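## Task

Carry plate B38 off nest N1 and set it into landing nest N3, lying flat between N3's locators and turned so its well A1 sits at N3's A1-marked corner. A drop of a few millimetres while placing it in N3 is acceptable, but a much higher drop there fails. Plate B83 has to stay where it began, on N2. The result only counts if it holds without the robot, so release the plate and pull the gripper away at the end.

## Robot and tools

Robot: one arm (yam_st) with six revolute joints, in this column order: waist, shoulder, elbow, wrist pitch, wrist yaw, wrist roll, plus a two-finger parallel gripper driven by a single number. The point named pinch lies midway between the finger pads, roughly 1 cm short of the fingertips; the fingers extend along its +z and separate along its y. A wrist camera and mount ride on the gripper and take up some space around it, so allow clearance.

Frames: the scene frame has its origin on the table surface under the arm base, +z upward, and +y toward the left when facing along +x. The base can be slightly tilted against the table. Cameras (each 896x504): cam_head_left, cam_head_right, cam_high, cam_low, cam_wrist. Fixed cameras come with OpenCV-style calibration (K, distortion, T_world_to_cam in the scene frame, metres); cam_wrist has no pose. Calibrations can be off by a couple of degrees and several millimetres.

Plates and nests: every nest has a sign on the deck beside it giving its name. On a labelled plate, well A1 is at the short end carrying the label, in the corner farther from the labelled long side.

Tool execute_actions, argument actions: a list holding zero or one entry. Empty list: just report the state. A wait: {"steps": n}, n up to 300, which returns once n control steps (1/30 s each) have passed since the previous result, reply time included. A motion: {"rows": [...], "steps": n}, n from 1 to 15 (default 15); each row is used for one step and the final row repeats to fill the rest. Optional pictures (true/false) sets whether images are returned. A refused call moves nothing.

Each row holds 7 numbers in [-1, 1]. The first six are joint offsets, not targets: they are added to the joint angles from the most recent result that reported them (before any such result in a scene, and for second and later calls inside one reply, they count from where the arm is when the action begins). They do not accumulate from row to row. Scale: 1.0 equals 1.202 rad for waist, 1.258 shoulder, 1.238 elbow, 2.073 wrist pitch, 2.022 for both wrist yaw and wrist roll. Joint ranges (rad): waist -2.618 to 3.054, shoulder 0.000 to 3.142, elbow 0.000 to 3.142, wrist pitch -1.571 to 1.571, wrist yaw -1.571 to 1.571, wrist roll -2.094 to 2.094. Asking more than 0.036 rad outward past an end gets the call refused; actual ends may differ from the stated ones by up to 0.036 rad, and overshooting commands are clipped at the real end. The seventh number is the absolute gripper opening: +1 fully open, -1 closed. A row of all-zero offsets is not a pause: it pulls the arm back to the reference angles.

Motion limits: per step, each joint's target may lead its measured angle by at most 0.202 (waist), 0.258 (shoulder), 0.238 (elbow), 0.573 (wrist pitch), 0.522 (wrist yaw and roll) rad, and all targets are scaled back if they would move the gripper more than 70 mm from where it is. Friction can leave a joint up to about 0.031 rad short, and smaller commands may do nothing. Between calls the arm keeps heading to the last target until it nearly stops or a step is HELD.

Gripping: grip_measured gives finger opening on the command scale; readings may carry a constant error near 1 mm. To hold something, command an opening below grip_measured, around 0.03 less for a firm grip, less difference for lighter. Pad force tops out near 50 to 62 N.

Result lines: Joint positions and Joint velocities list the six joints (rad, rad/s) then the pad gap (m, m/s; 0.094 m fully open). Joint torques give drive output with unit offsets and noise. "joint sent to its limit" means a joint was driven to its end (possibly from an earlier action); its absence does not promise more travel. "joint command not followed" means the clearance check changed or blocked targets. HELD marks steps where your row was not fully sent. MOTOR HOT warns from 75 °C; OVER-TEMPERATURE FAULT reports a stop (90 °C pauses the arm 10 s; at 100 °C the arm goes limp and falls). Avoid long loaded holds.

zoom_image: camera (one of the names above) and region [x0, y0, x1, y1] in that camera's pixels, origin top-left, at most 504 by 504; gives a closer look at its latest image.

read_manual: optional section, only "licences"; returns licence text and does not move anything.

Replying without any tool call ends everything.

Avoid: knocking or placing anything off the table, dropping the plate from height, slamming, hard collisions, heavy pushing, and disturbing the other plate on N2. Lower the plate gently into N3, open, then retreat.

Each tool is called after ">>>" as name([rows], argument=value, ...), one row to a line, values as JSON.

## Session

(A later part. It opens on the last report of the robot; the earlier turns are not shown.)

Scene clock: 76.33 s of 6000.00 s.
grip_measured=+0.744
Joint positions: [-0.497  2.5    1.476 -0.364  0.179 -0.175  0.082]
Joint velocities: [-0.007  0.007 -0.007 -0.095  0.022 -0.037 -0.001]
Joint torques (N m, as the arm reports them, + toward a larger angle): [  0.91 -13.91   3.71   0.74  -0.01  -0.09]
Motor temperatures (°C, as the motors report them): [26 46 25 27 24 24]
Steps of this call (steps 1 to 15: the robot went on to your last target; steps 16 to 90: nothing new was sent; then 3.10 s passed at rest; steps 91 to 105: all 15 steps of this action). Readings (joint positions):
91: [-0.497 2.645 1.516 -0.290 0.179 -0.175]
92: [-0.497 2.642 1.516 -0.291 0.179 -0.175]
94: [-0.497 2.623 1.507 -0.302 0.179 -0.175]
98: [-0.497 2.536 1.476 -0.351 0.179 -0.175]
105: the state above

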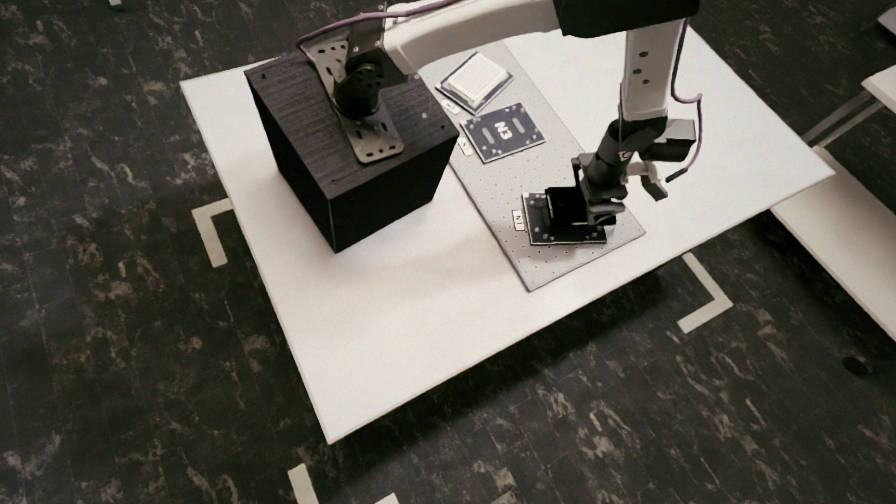

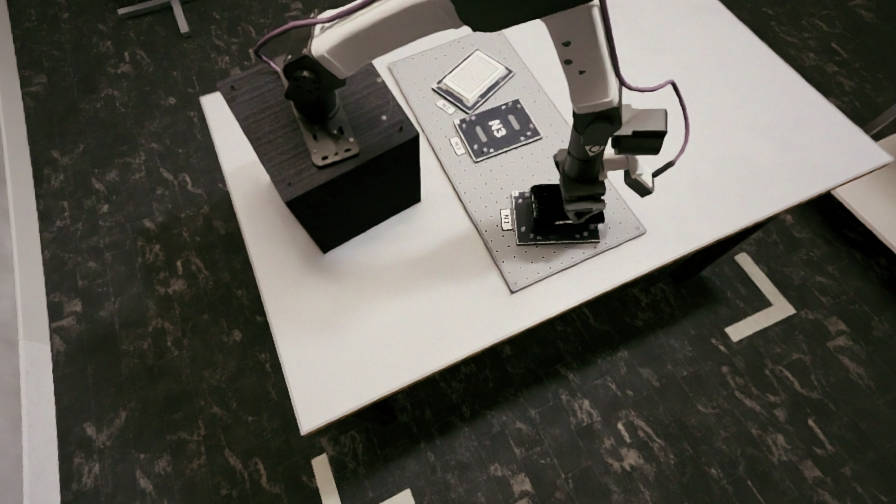

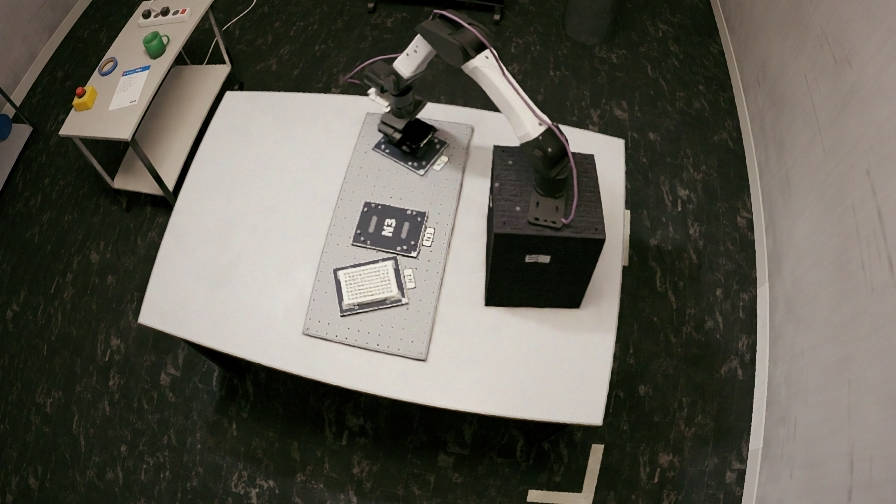

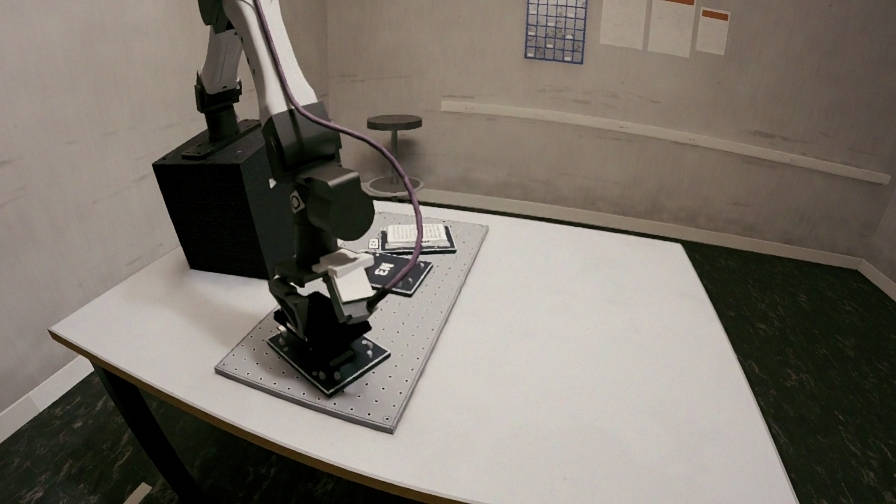

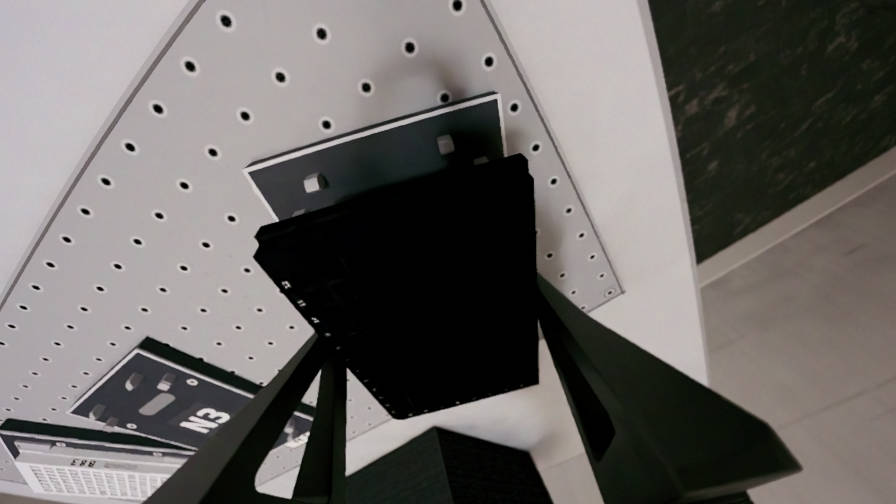

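>>> execute_actions([
  {"rows":[[0.04,0,-0.01,0.005,0,0.01,0.7],[0.09,0.005,-0.025,0.01,0.004,0.024,0.7],[0.15,0.015,-0.045,0.02,0.007,0.04,0.7],[0.21,0.025,-0.065,0.028,0.01,0.055,0.7],[0.27,0.035,-0.085,0.036,0.012,0.07,0.7],[0.33,0.045,-0.105,0.044,0.015,0.087,0.7],[0.39,0.055,-0.125,0.052,0.018,0.103,0.7],[0.44,0.063,-0.145,0.06,0.02,0.116,0.7],[0.485,0.07,-0.16,0.066,0.022,0.128,0.7],[0.517,0.075,-0.171,0.07,0.023,0.136,0.7]],"steps":15},
], pictures=false)

>>> execute_actions([
  {"steps":15},
])

>>> zoom_image(camera="cam_low", region=[280, 160, 480, 320])

>>> zoom_image(camera="cam_high", region=[320, 150, 480, 280])

>>> zoom_image(camera="cam_head_left", region=[430, 60, 610, 200])

Scene clock: 79.00 s of 6000.00 s.
grip_measured=+0.744
Joint positions: [ 0.136  2.576  1.29  -0.238  0.206  0.04   0.082]
Joint velocities: [ 0.916  0.261 -0.266 -0.037 -0.139  0.286  0.   ]
Joint torques (N m, as the arm reports them, + toward a larger angle): [ -3.65 -12.29   3.07   0.78   0.44   0.13]
Motor temperatures (°C, as the motors report them): [26 47 25 27 24 24]
Steps of this call (steps 1 to 30: the robot went on to your last target; steps 31 to 65: nothing new was sent; steps 66 to 80: all 15 steps of this action). Readings (joint positions):
66: [-0.493 2.500 1.476 -0.373 0.180 -0.172]
67: [-0.481 2.500 1.473 -0.368 0.185 -0.165]
69: [-0.420 2.500 1.457 -0.347 0.198 -0.139]
73: [-0.222 2.508 1.397 -0.295 0.203 -0.075]
80: the state above

Scene clock: 79.50 s of 6000.00 s.
grip_measured=+0.744
Joint positions: [ 0.122  2.59   1.272 -0.229  0.217  0.089  0.082]
Joint velocities: [-0.007 -0.012  0.012 -0.022  0.037  0.066 -0.001]
Joint torques (N m, as the arm reports them, + toward a larger angle): [  1.43 -11.95   3.02   0.6    0.08  -0.03]
Motor temperatures (°C, as the motors report them): [26 47 25 27 24 24]
Steps of this call (steps 1 to 15: the robot went on to your last target). Readings (joint positions):
1: [0.159 2.583 1.282 -0.238 0.203 0.049]
2: [0.168 2.588 1.276 -0.238 0.203 0.055]
4: [0.158 2.590 1.272 -0.238 0.204 0.067]
8: [0.125 2.590 1.272 -0.231 0.214 0.082]
15: the state above

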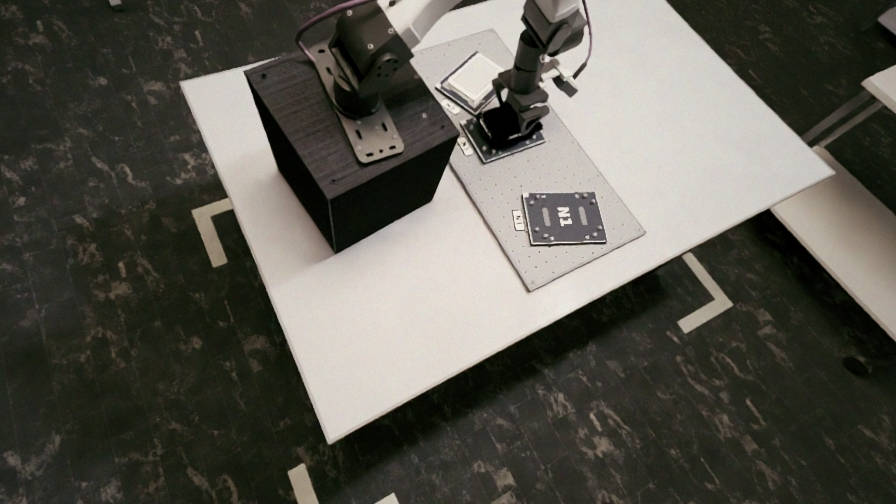

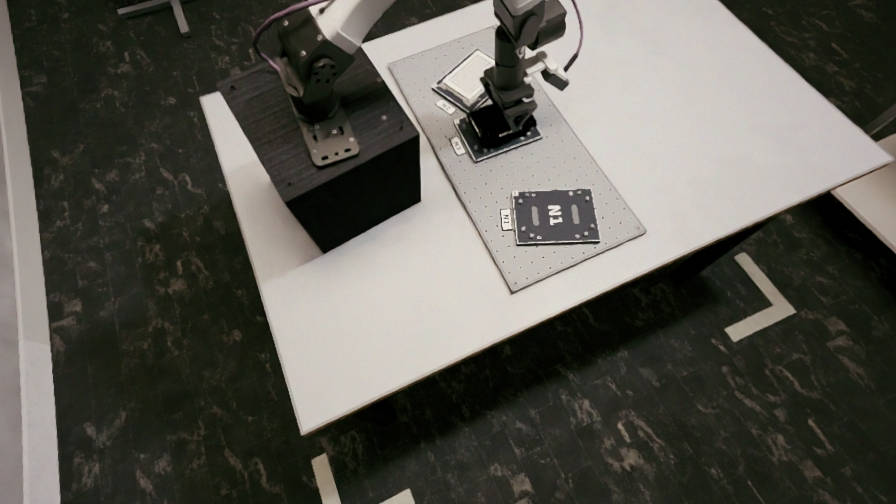

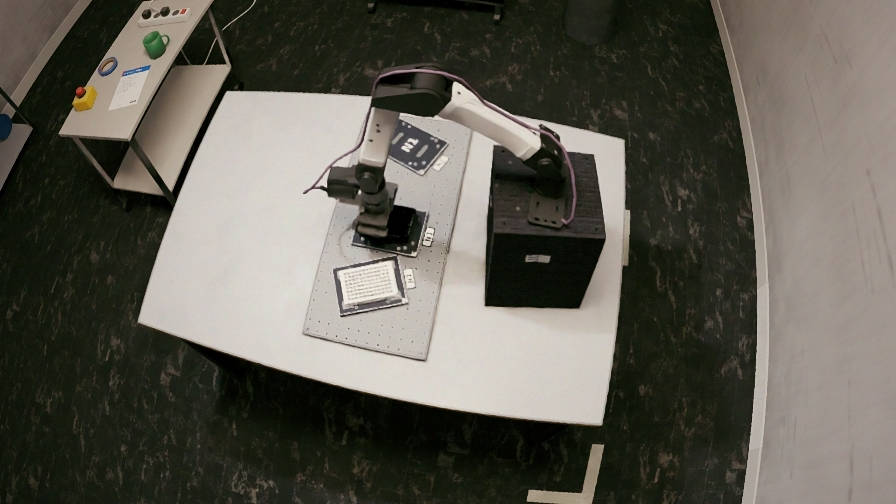

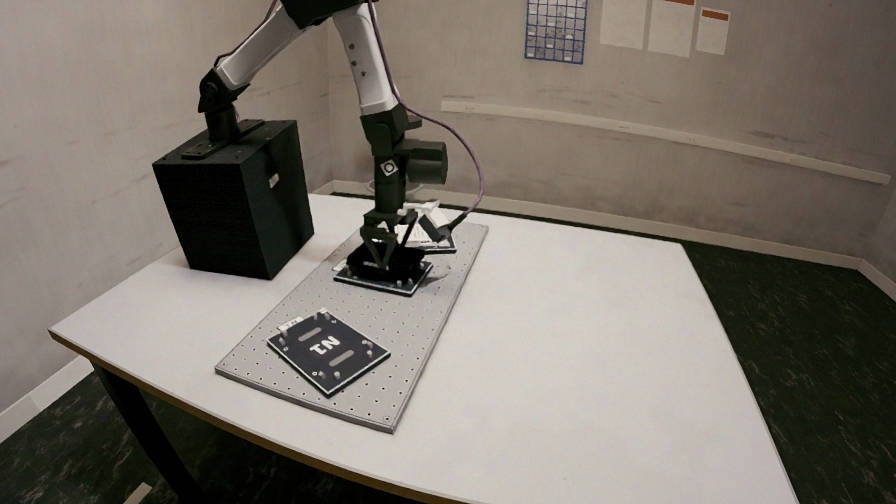

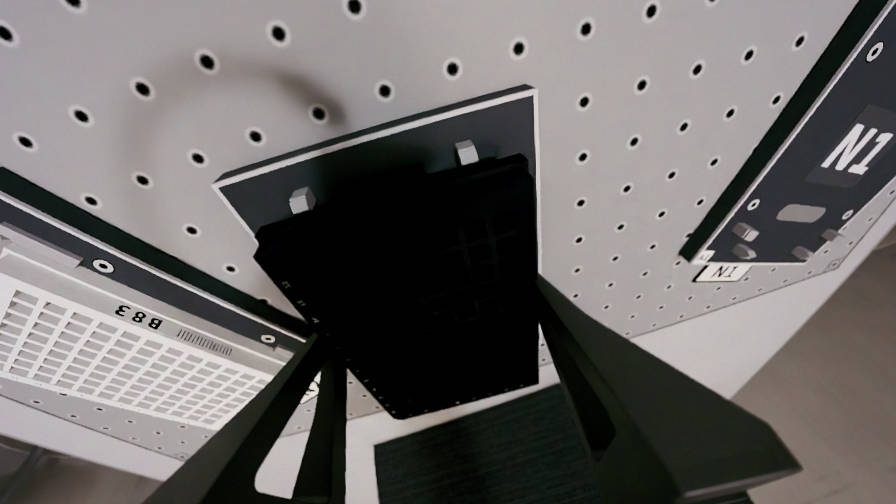

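Region (280, 160, 480, 320) of cam_low's 896x504 image, scaled by 2.520, with more detail than that image has; it fills the top 403 rows of this view, and the rest is white.

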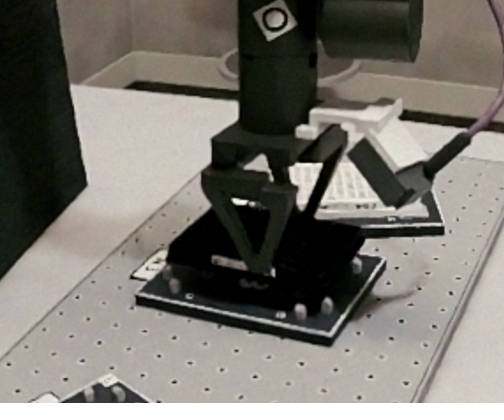

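Region (320, 150, 480, 280) of cam_high's 896x504 image, scaled by 3.150, with more detail than that image has; it fills the top 410 rows of this view, and the rest is white.

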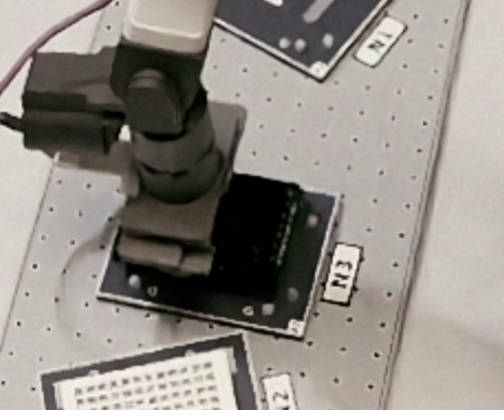

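Region (430, 60, 610, 200) of cam_head_left's 896x504 image, scaled by 2.800, with more detail than that image has.

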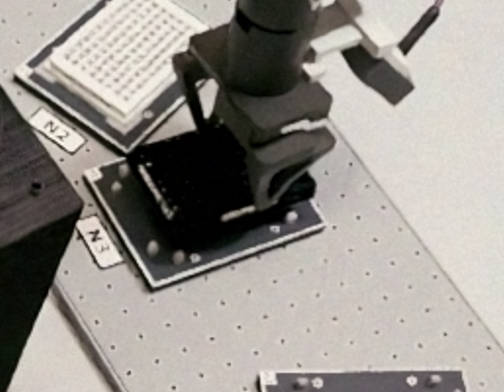

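>>> execute_actions([
  {"rows":[[0,0.015,0.008,0.004,0,0,0.7],[-0.004,0.03,0.016,0.008,0,0,0.7],[-0.008,0.045,0.024,0.012,0,0,0.7],[-0.012,0.06,0.032,0.017,0,0,0.7],[-0.012,0.075,0.038,0.021,0,0,0.7]],"steps":15},
])

>>> zoom_image(camera="cam_low", region=[300, 200, 460, 320])

Scene clock: 83.10 s of 6000.00 s.
grip_measured=+0.744
Joint positions: [ 0.117  2.652  1.303 -0.198  0.214  0.091  0.082]
Joint velocities: [-0.012 -0.012 -0.002 -0.007  0.022  0.007  0.002]
Joint torques (N m, as the arm reports them, + toward a larger angle): [ 0.49 -9.72  4.64  0.63  0.05 -0.12]
Motor temperatures (°C, as the motors report them): [26 46 25 27 24 24]
Steps of this call (steps 1 to 15: the robot went on to your last target; steps 16 to 90: nothing new was sent; then 0.10 s passed at rest; steps 91 to 105: all 15 steps of this action). Readings (joint positions):
91: [0.122 2.590 1.272 -0.228 0.217 0.091]
92: [0.122 2.592 1.272 -0.227 0.217 0.091]
94: [0.121 2.608 1.282 -0.221 0.217 0.091]
98: [0.117 2.652 1.303 -0.198 0.214 0.091]
105: the state above

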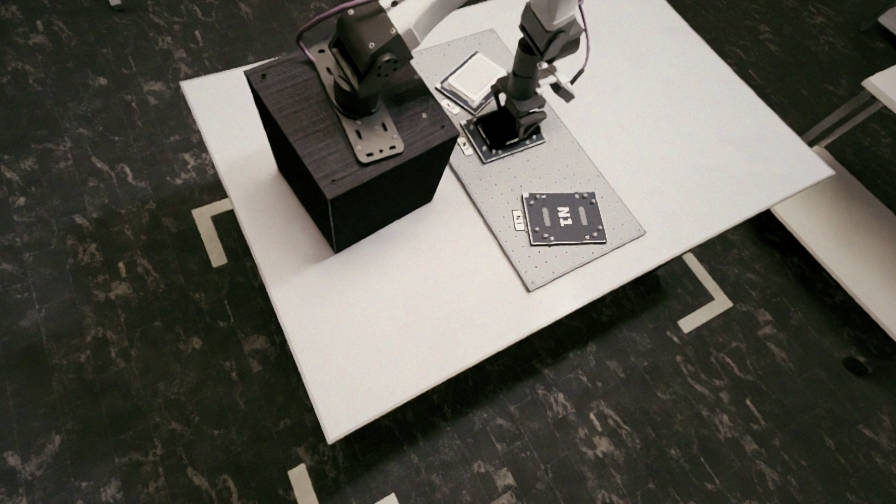

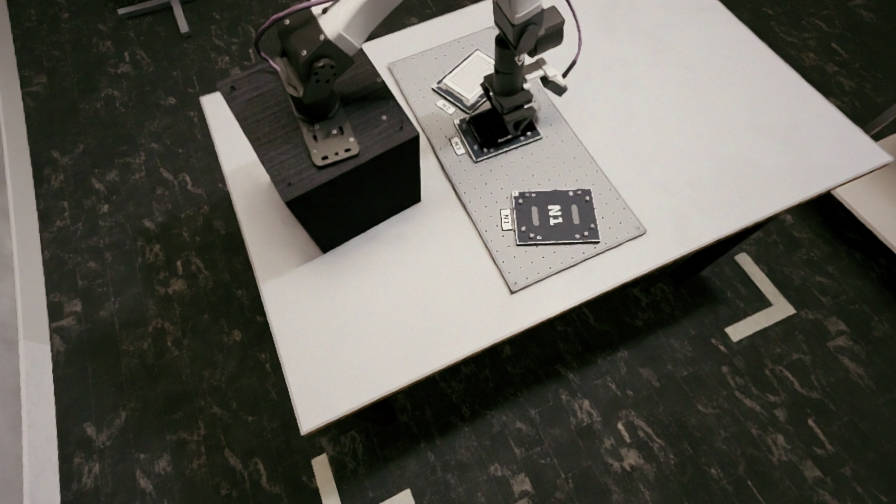

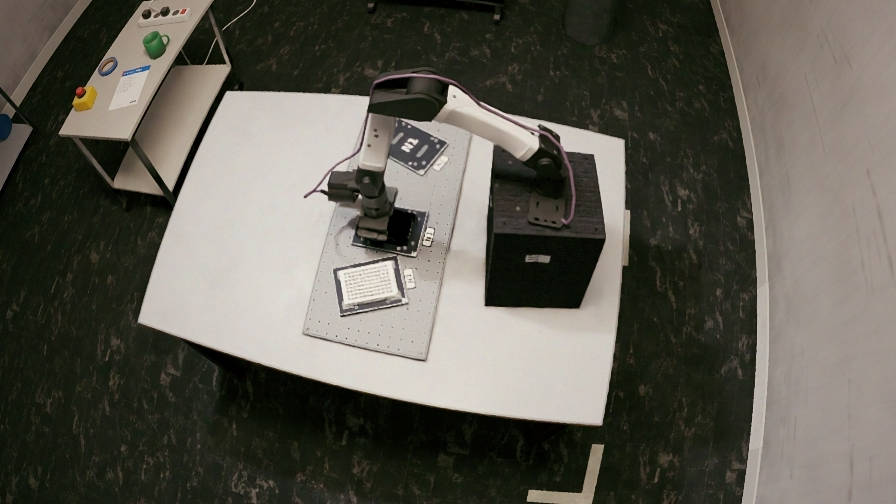

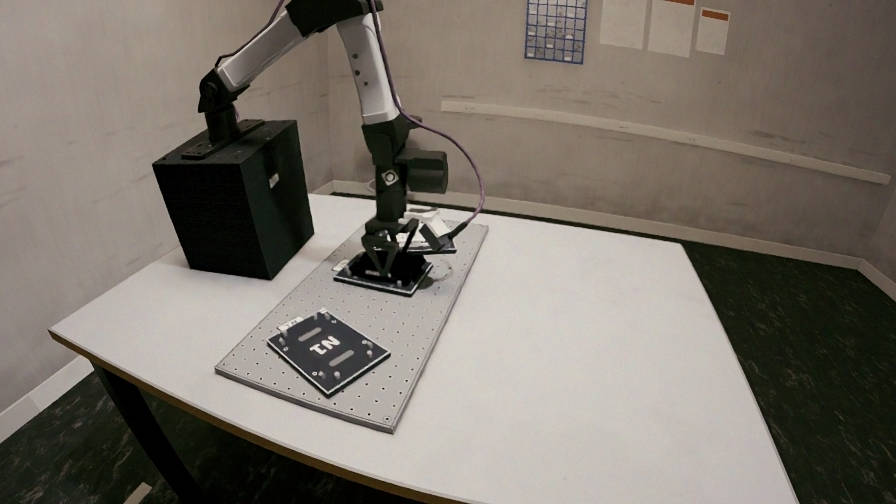

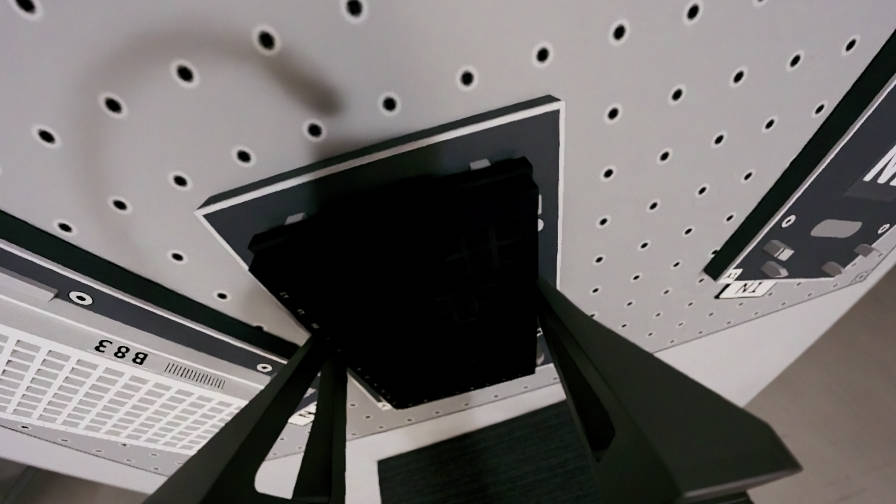

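Region (300, 200, 460, 320) of cam_low's 896x504 image, scaled by 3.150, with more detail than that image has; it fills the top 378 rows of this view, and the rest is white.

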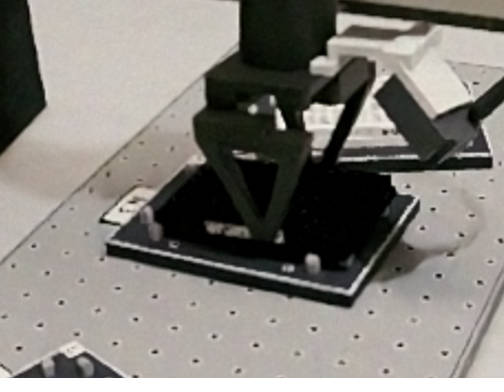

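>>> execute_actions([
  {"rows":[[0,-0.015,0,0,0,0,0.7],[0,-0.03,0,0,0,0,0.7],[0,-0.03,-0.01,0,0,0,0.7],[0,-0.03,-0.02,0,0,0,0.7],[0,-0.03,-0.03,0,0,0,0.7]],"steps":15},
])

Scene clock: 85.90 s of 6000.00 s.
grip_measured=+0.744
Joint positions: [ 0.118  2.635  1.285 -0.198  0.212  0.091  0.082]
Joint velocities: [ 0.007 -0.007 -0.007 -0.022  0.022 -0.007 -0.   ]
Joint torques (N m, as the arm reports them, + toward a larger angle): [  1.23 -13.78   1.94   0.5    0.02  -0.11]
Motor temperatures (°C, as the motors report them): [26 46 25 27 24 24]
Steps of this call (steps 1 to 15: the robot went on to your last target; steps 16 to 69: nothing new was sent; steps 70 to 84: all 15 steps of this action). Readings (joint positions):
70: [0.118 2.650 1.303 -0.199 0.214 0.091]
71: [0.118 2.648 1.303 -0.200 0.213 0.091]
73: [0.118 2.642 1.301 -0.201 0.213 0.091]
77: [0.118 2.635 1.288 -0.199 0.213 0.091]
84: the state above

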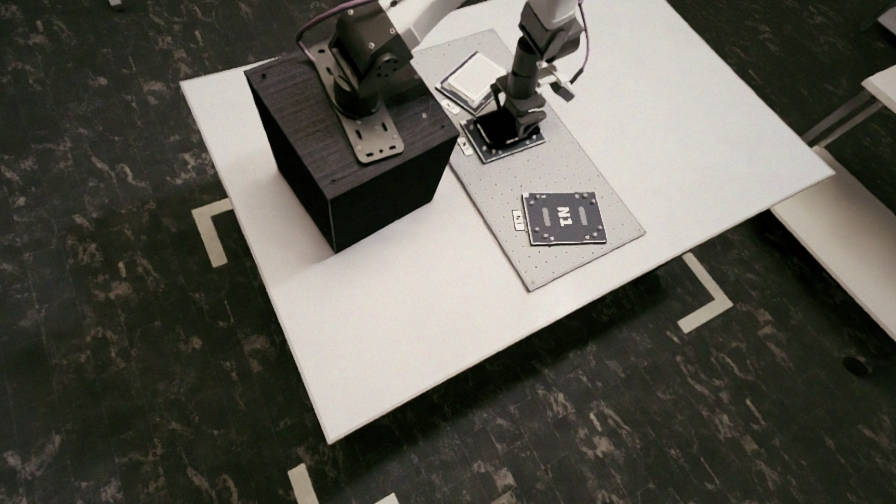

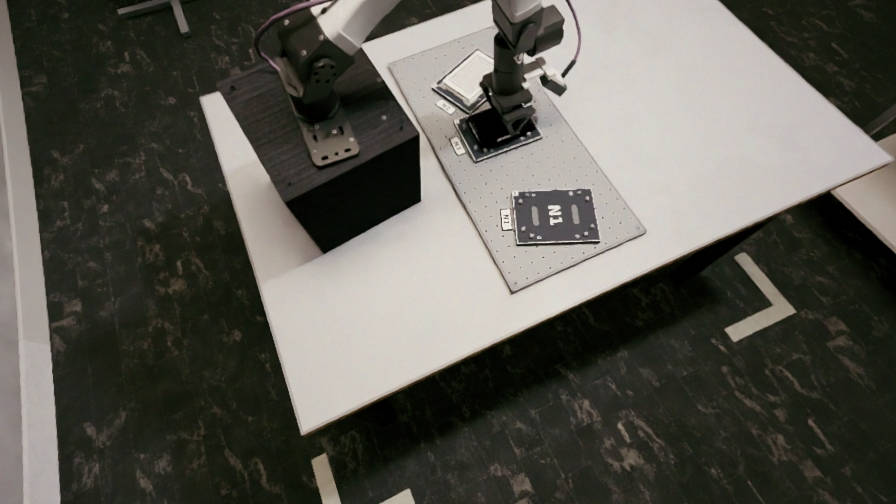

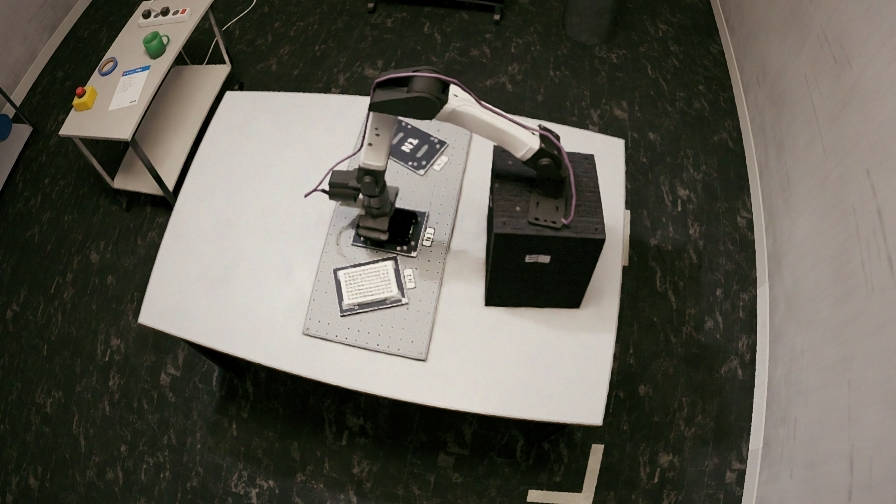

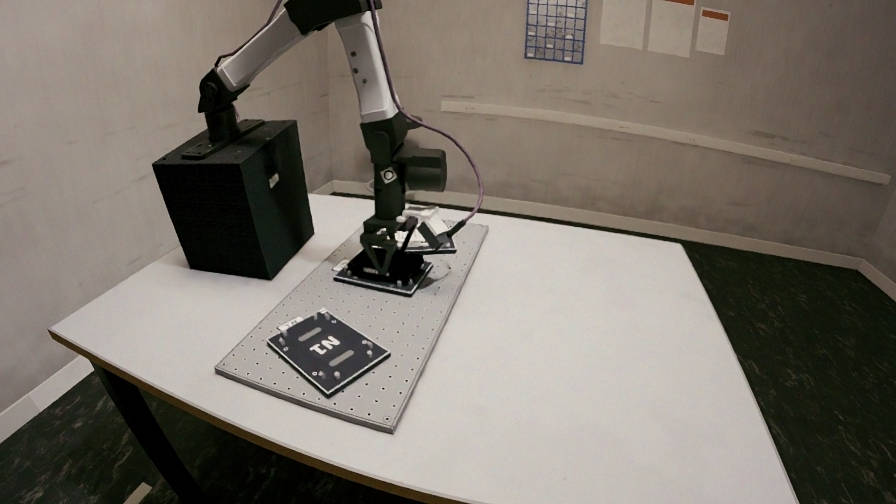

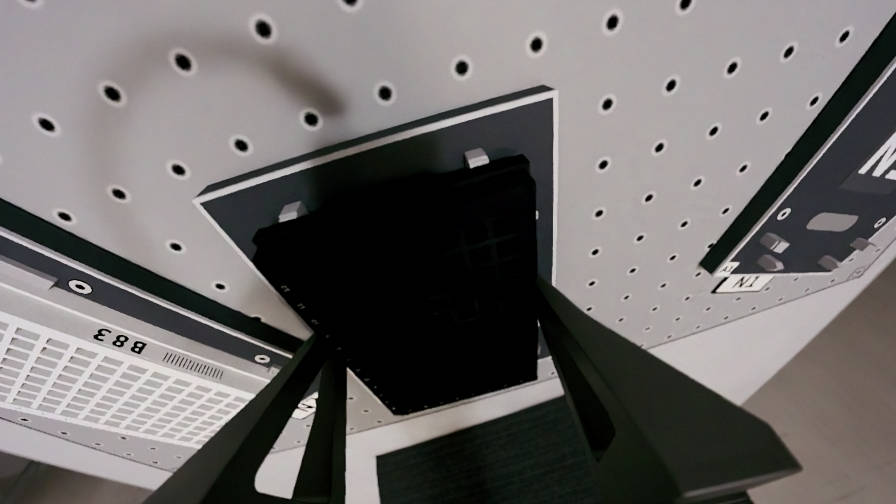

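>>> execute_actions([
  {"rows":[[0,0.01,0.006,0.003,0,0,0.7],[0,0.02,0.011,0.006,0,0,0.7],[0,0.03,0.016,0.009,0,0,0.7],[0,0.04,0.021,0.012,0,0,0.7],[0,0.048,0.025,0.014,0,0,0.7]],"steps":15},
])

>>> zoom_image(camera="cam_low", region=[300, 200, 460, 320])

>>> zoom_image(camera="cam_high", region=[330, 180, 450, 270])

Scene clock: 88.13 s of 6000.00 s.
grip_measured=+0.744
Joint positions: [ 0.119  2.651  1.297 -0.193  0.214  0.091  0.082]
Joint velocities: [-0.002 -0.022 -0.002 -0.007 -0.051  0.022 -0.001]
Joint torques (N m, as the arm reports them, + toward a larger angle): [ 1.14 -8.99  4.81  0.75 -0.01 -0.1 ]
Motor temperatures (°C, as the motors report them): [26 46 24 27 24 24]
Steps of this call (steps 1 to 15: the robot went on to your last target; steps 16 to 52: nothing new was sent; steps 53 to 67: all 15 steps of this action). Readings (joint positions):
53: [0.118 2.635 1.285 -0.198 0.212 0.091]
54: [0.118 2.635 1.285 -0.198 0.212 0.091]
56: [0.118 2.640 1.287 -0.193 0.212 0.091]
60: [0.119 2.651 1.297 -0.193 0.214 0.091]
67: the state above

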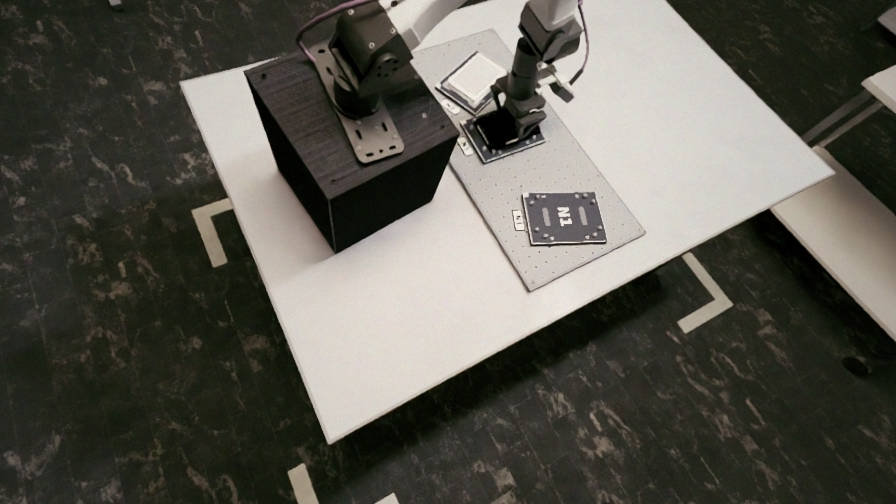

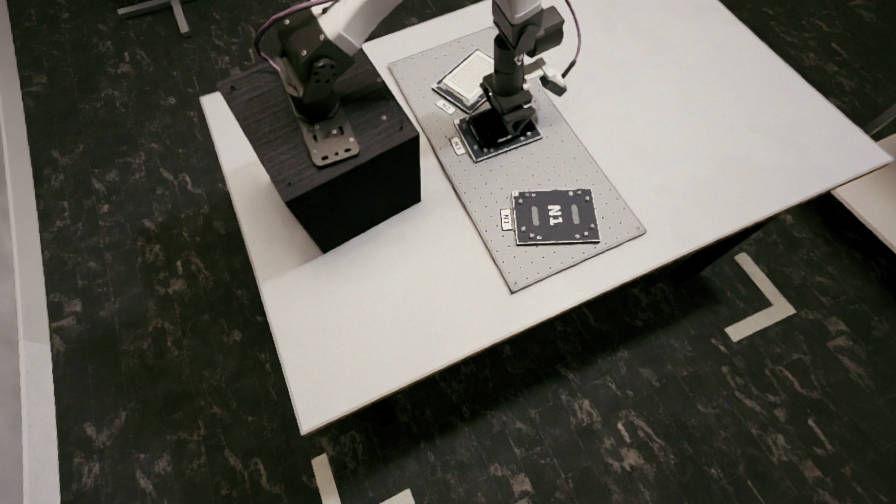

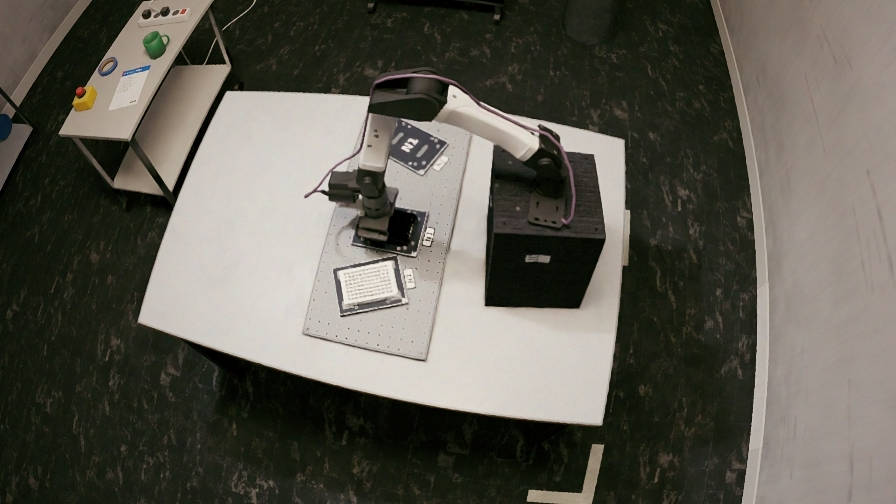

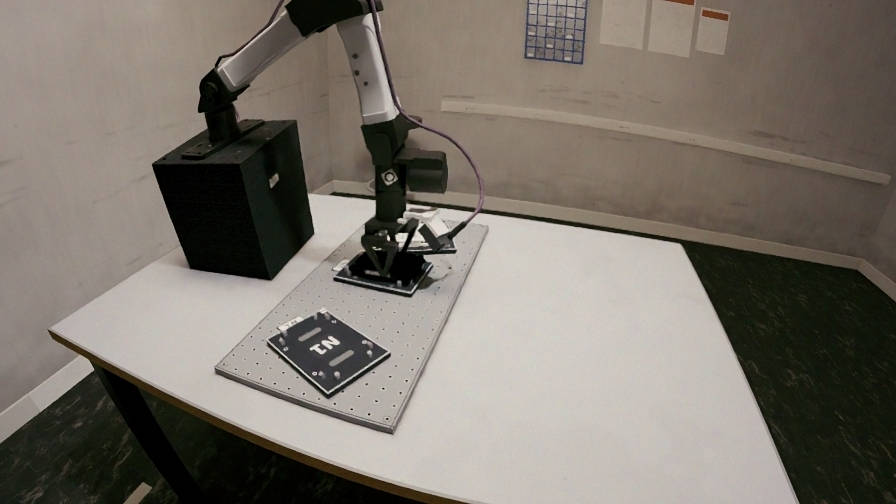

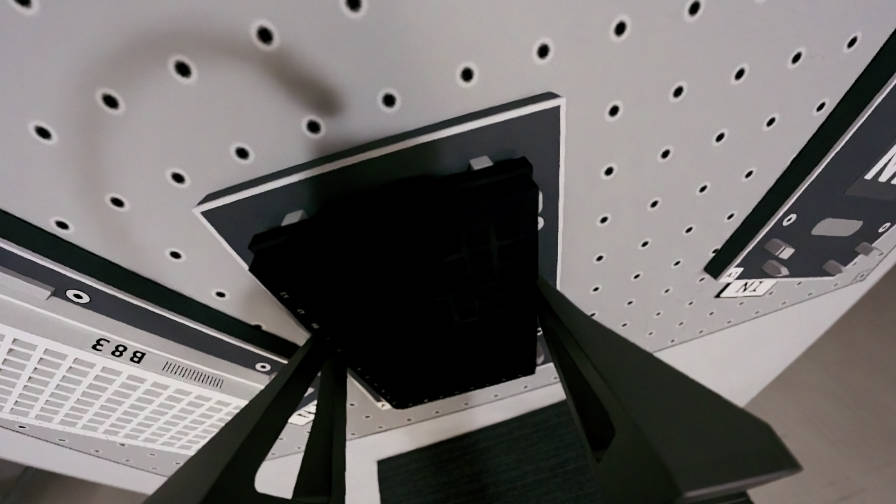

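Region (300, 200, 460, 320) of cam_low's 896x504 image, scaled by 3.150, with more detail than that image has; it fills the top 378 rows of this view, and the rest is white.

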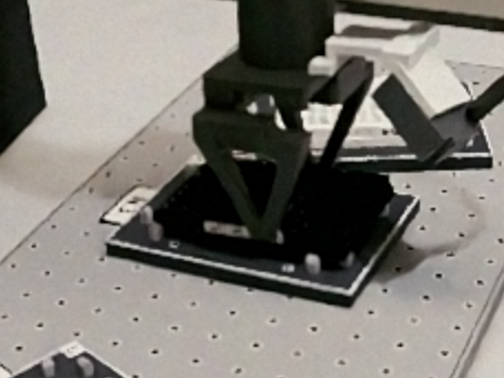

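Region (330, 180, 450, 270) of cam_high's 896x504 image, scaled by 4.200, with more detail than that image has; it fills the top 378 rows of this view, and the rest is white.

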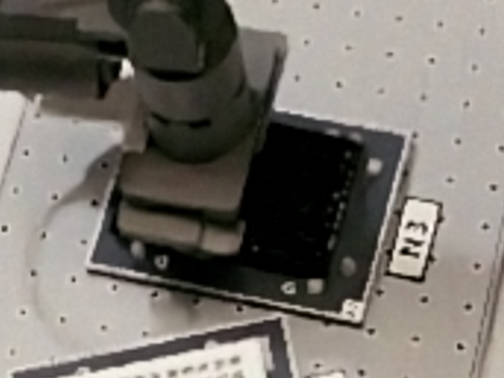

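>>> zoom_image(camera="cam_low", region=[330, 245, 440, 305])

>>> zoom_image(camera="cam_head_left", region=[450, 85, 560, 170])

>>> zoom_image(camera="cam_wrist", region=[180, 80, 620, 430])

Region (330, 245, 440, 305) of cam_low's 896x504 image, scaled by 4.582, with more detail than that image has; it fills the top 275 rows of this view, and the rest is white.

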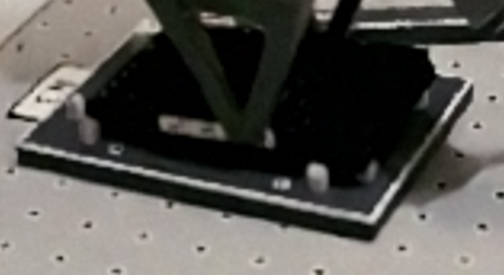

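Region (450, 85, 560, 170) of cam_head_left's 896x504 image, scaled by 4.582, with more detail than that image has; it fills the top 389 rows of this view, and the rest is white.

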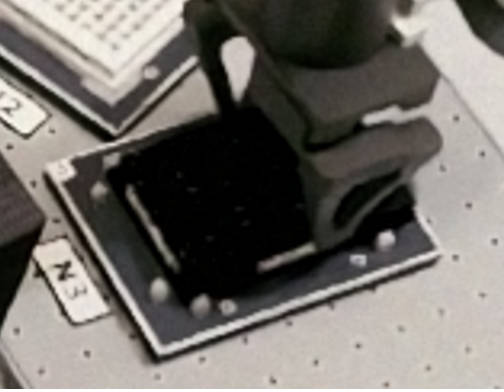

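Region (180, 80, 620, 430) of cam_wrist's 896x504 image, scaled by 1.145, with more detail than that image has; it fills the top 401 rows of this view, and the rest is white.

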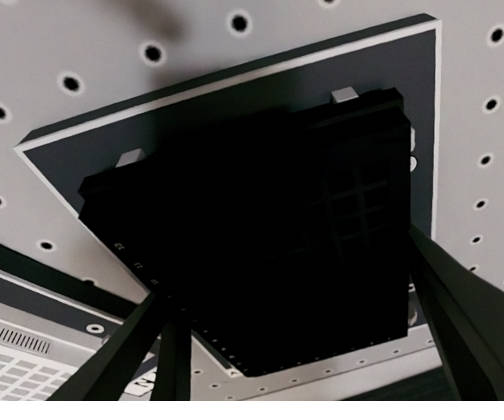

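>>> execute_actions([
  {"rows":[[0,-0.015,0,0,0,0,0.7],[0,-0.03,0,0,0,0,0.7],[-0.004,-0.03,-0.012,0,0,0,0.7],[-0.008,-0.03,-0.024,0,0,0,0.7],[-0.008,-0.03,-0.036,0,0,0,0.7]],"steps":15},
])

>>> zoom_image(camera="cam_wrist", region=[180, 80, 620, 430])

>>> zoom_image(camera="cam_head_left", region=[450, 85, 560, 170])

Scene clock: 97.10 s of 6000.00 s.
grip_measured=+0.744
Joint positions: [ 0.118  2.632  1.276 -0.19   0.213  0.091  0.082]
Joint velocities: [-0.002  0.002  0.012  0.022 -0.007 -0.007  0.001]
Joint torques (N m, as the arm reports them, + toward a larger angle): [  0.7  -13.62   1.65   0.49   0.02  -0.1 ]
Motor temperatures (°C, as the motors report them): [26 45 25 27 24 24]
Steps of this call (steps 1 to 15: the robot went on to your last target; steps 16 to 90: nothing new was sent; then 5.47 s passed at rest; steps 91 to 105: all 15 steps of this action). Readings (joint positions):
91: [0.119 2.649 1.297 -0.195 0.214 0.091]
92: [0.119 2.647 1.297 -0.196 0.214 0.091]
94: [0.119 2.640 1.295 -0.196 0.214 0.091]
98: [0.118 2.632 1.277 -0.192 0.213 0.091]
105: the state above

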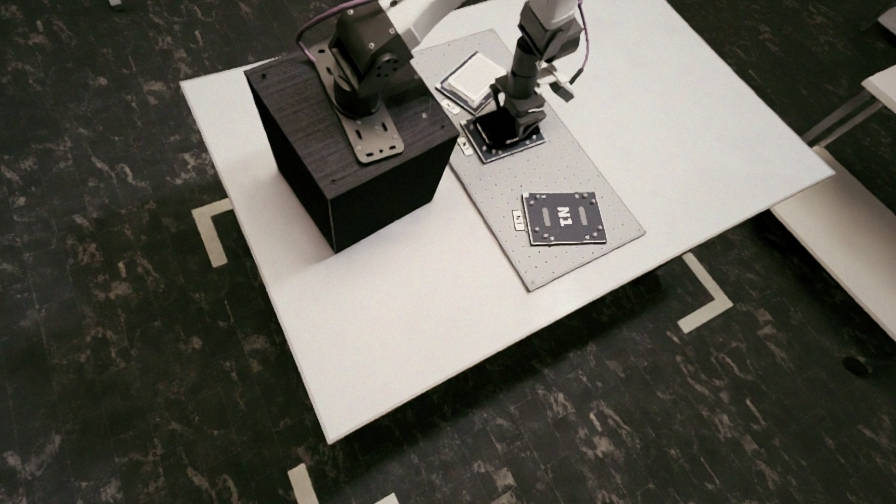

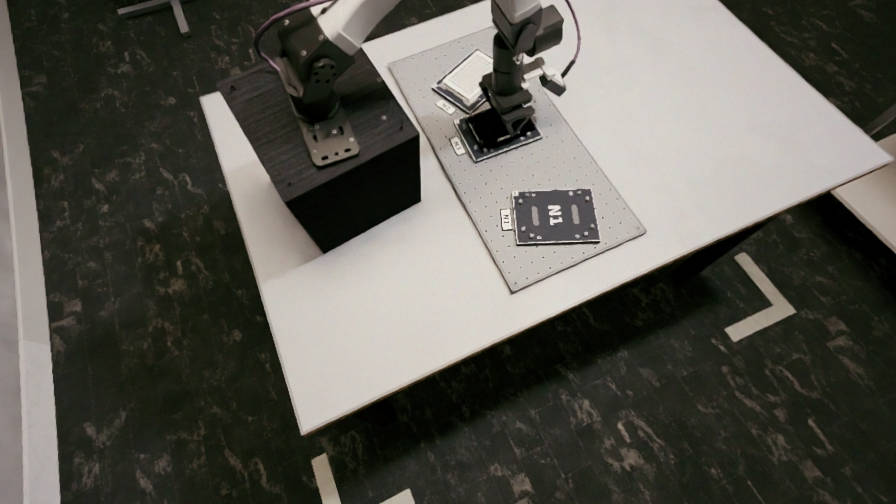

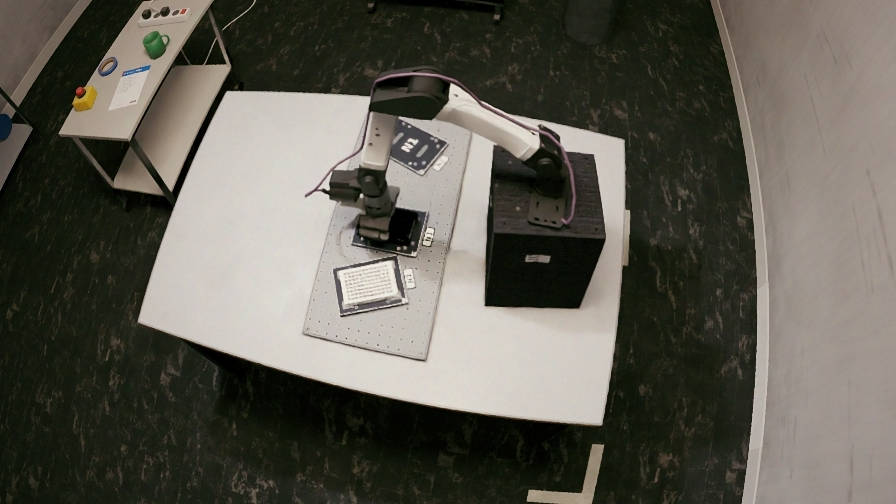

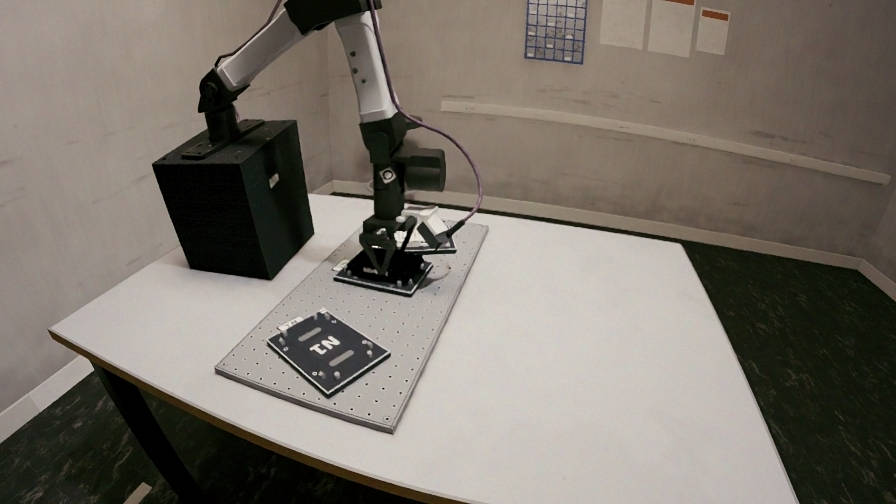

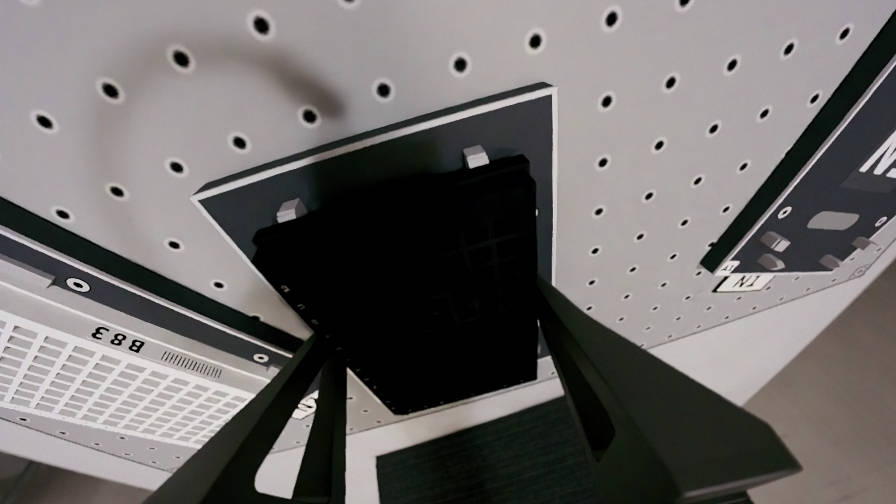

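Region (180, 80, 620, 430) of cam_wrist's 896x504 image, scaled by 1.145, with more detail than that image has; it fills the top 401 rows of this view, and the rest is white.

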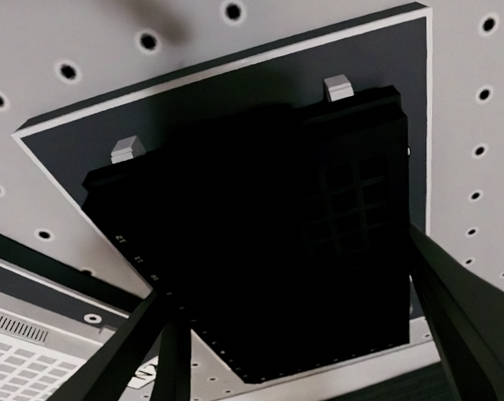

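Region (450, 85, 560, 170) of cam_head_left's 896x504 image, scaled by 4.582, with more detail than that image has; it fills the top 389 rows of this view, and the rest is white.

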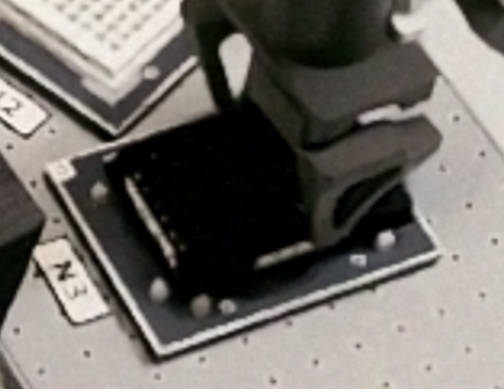

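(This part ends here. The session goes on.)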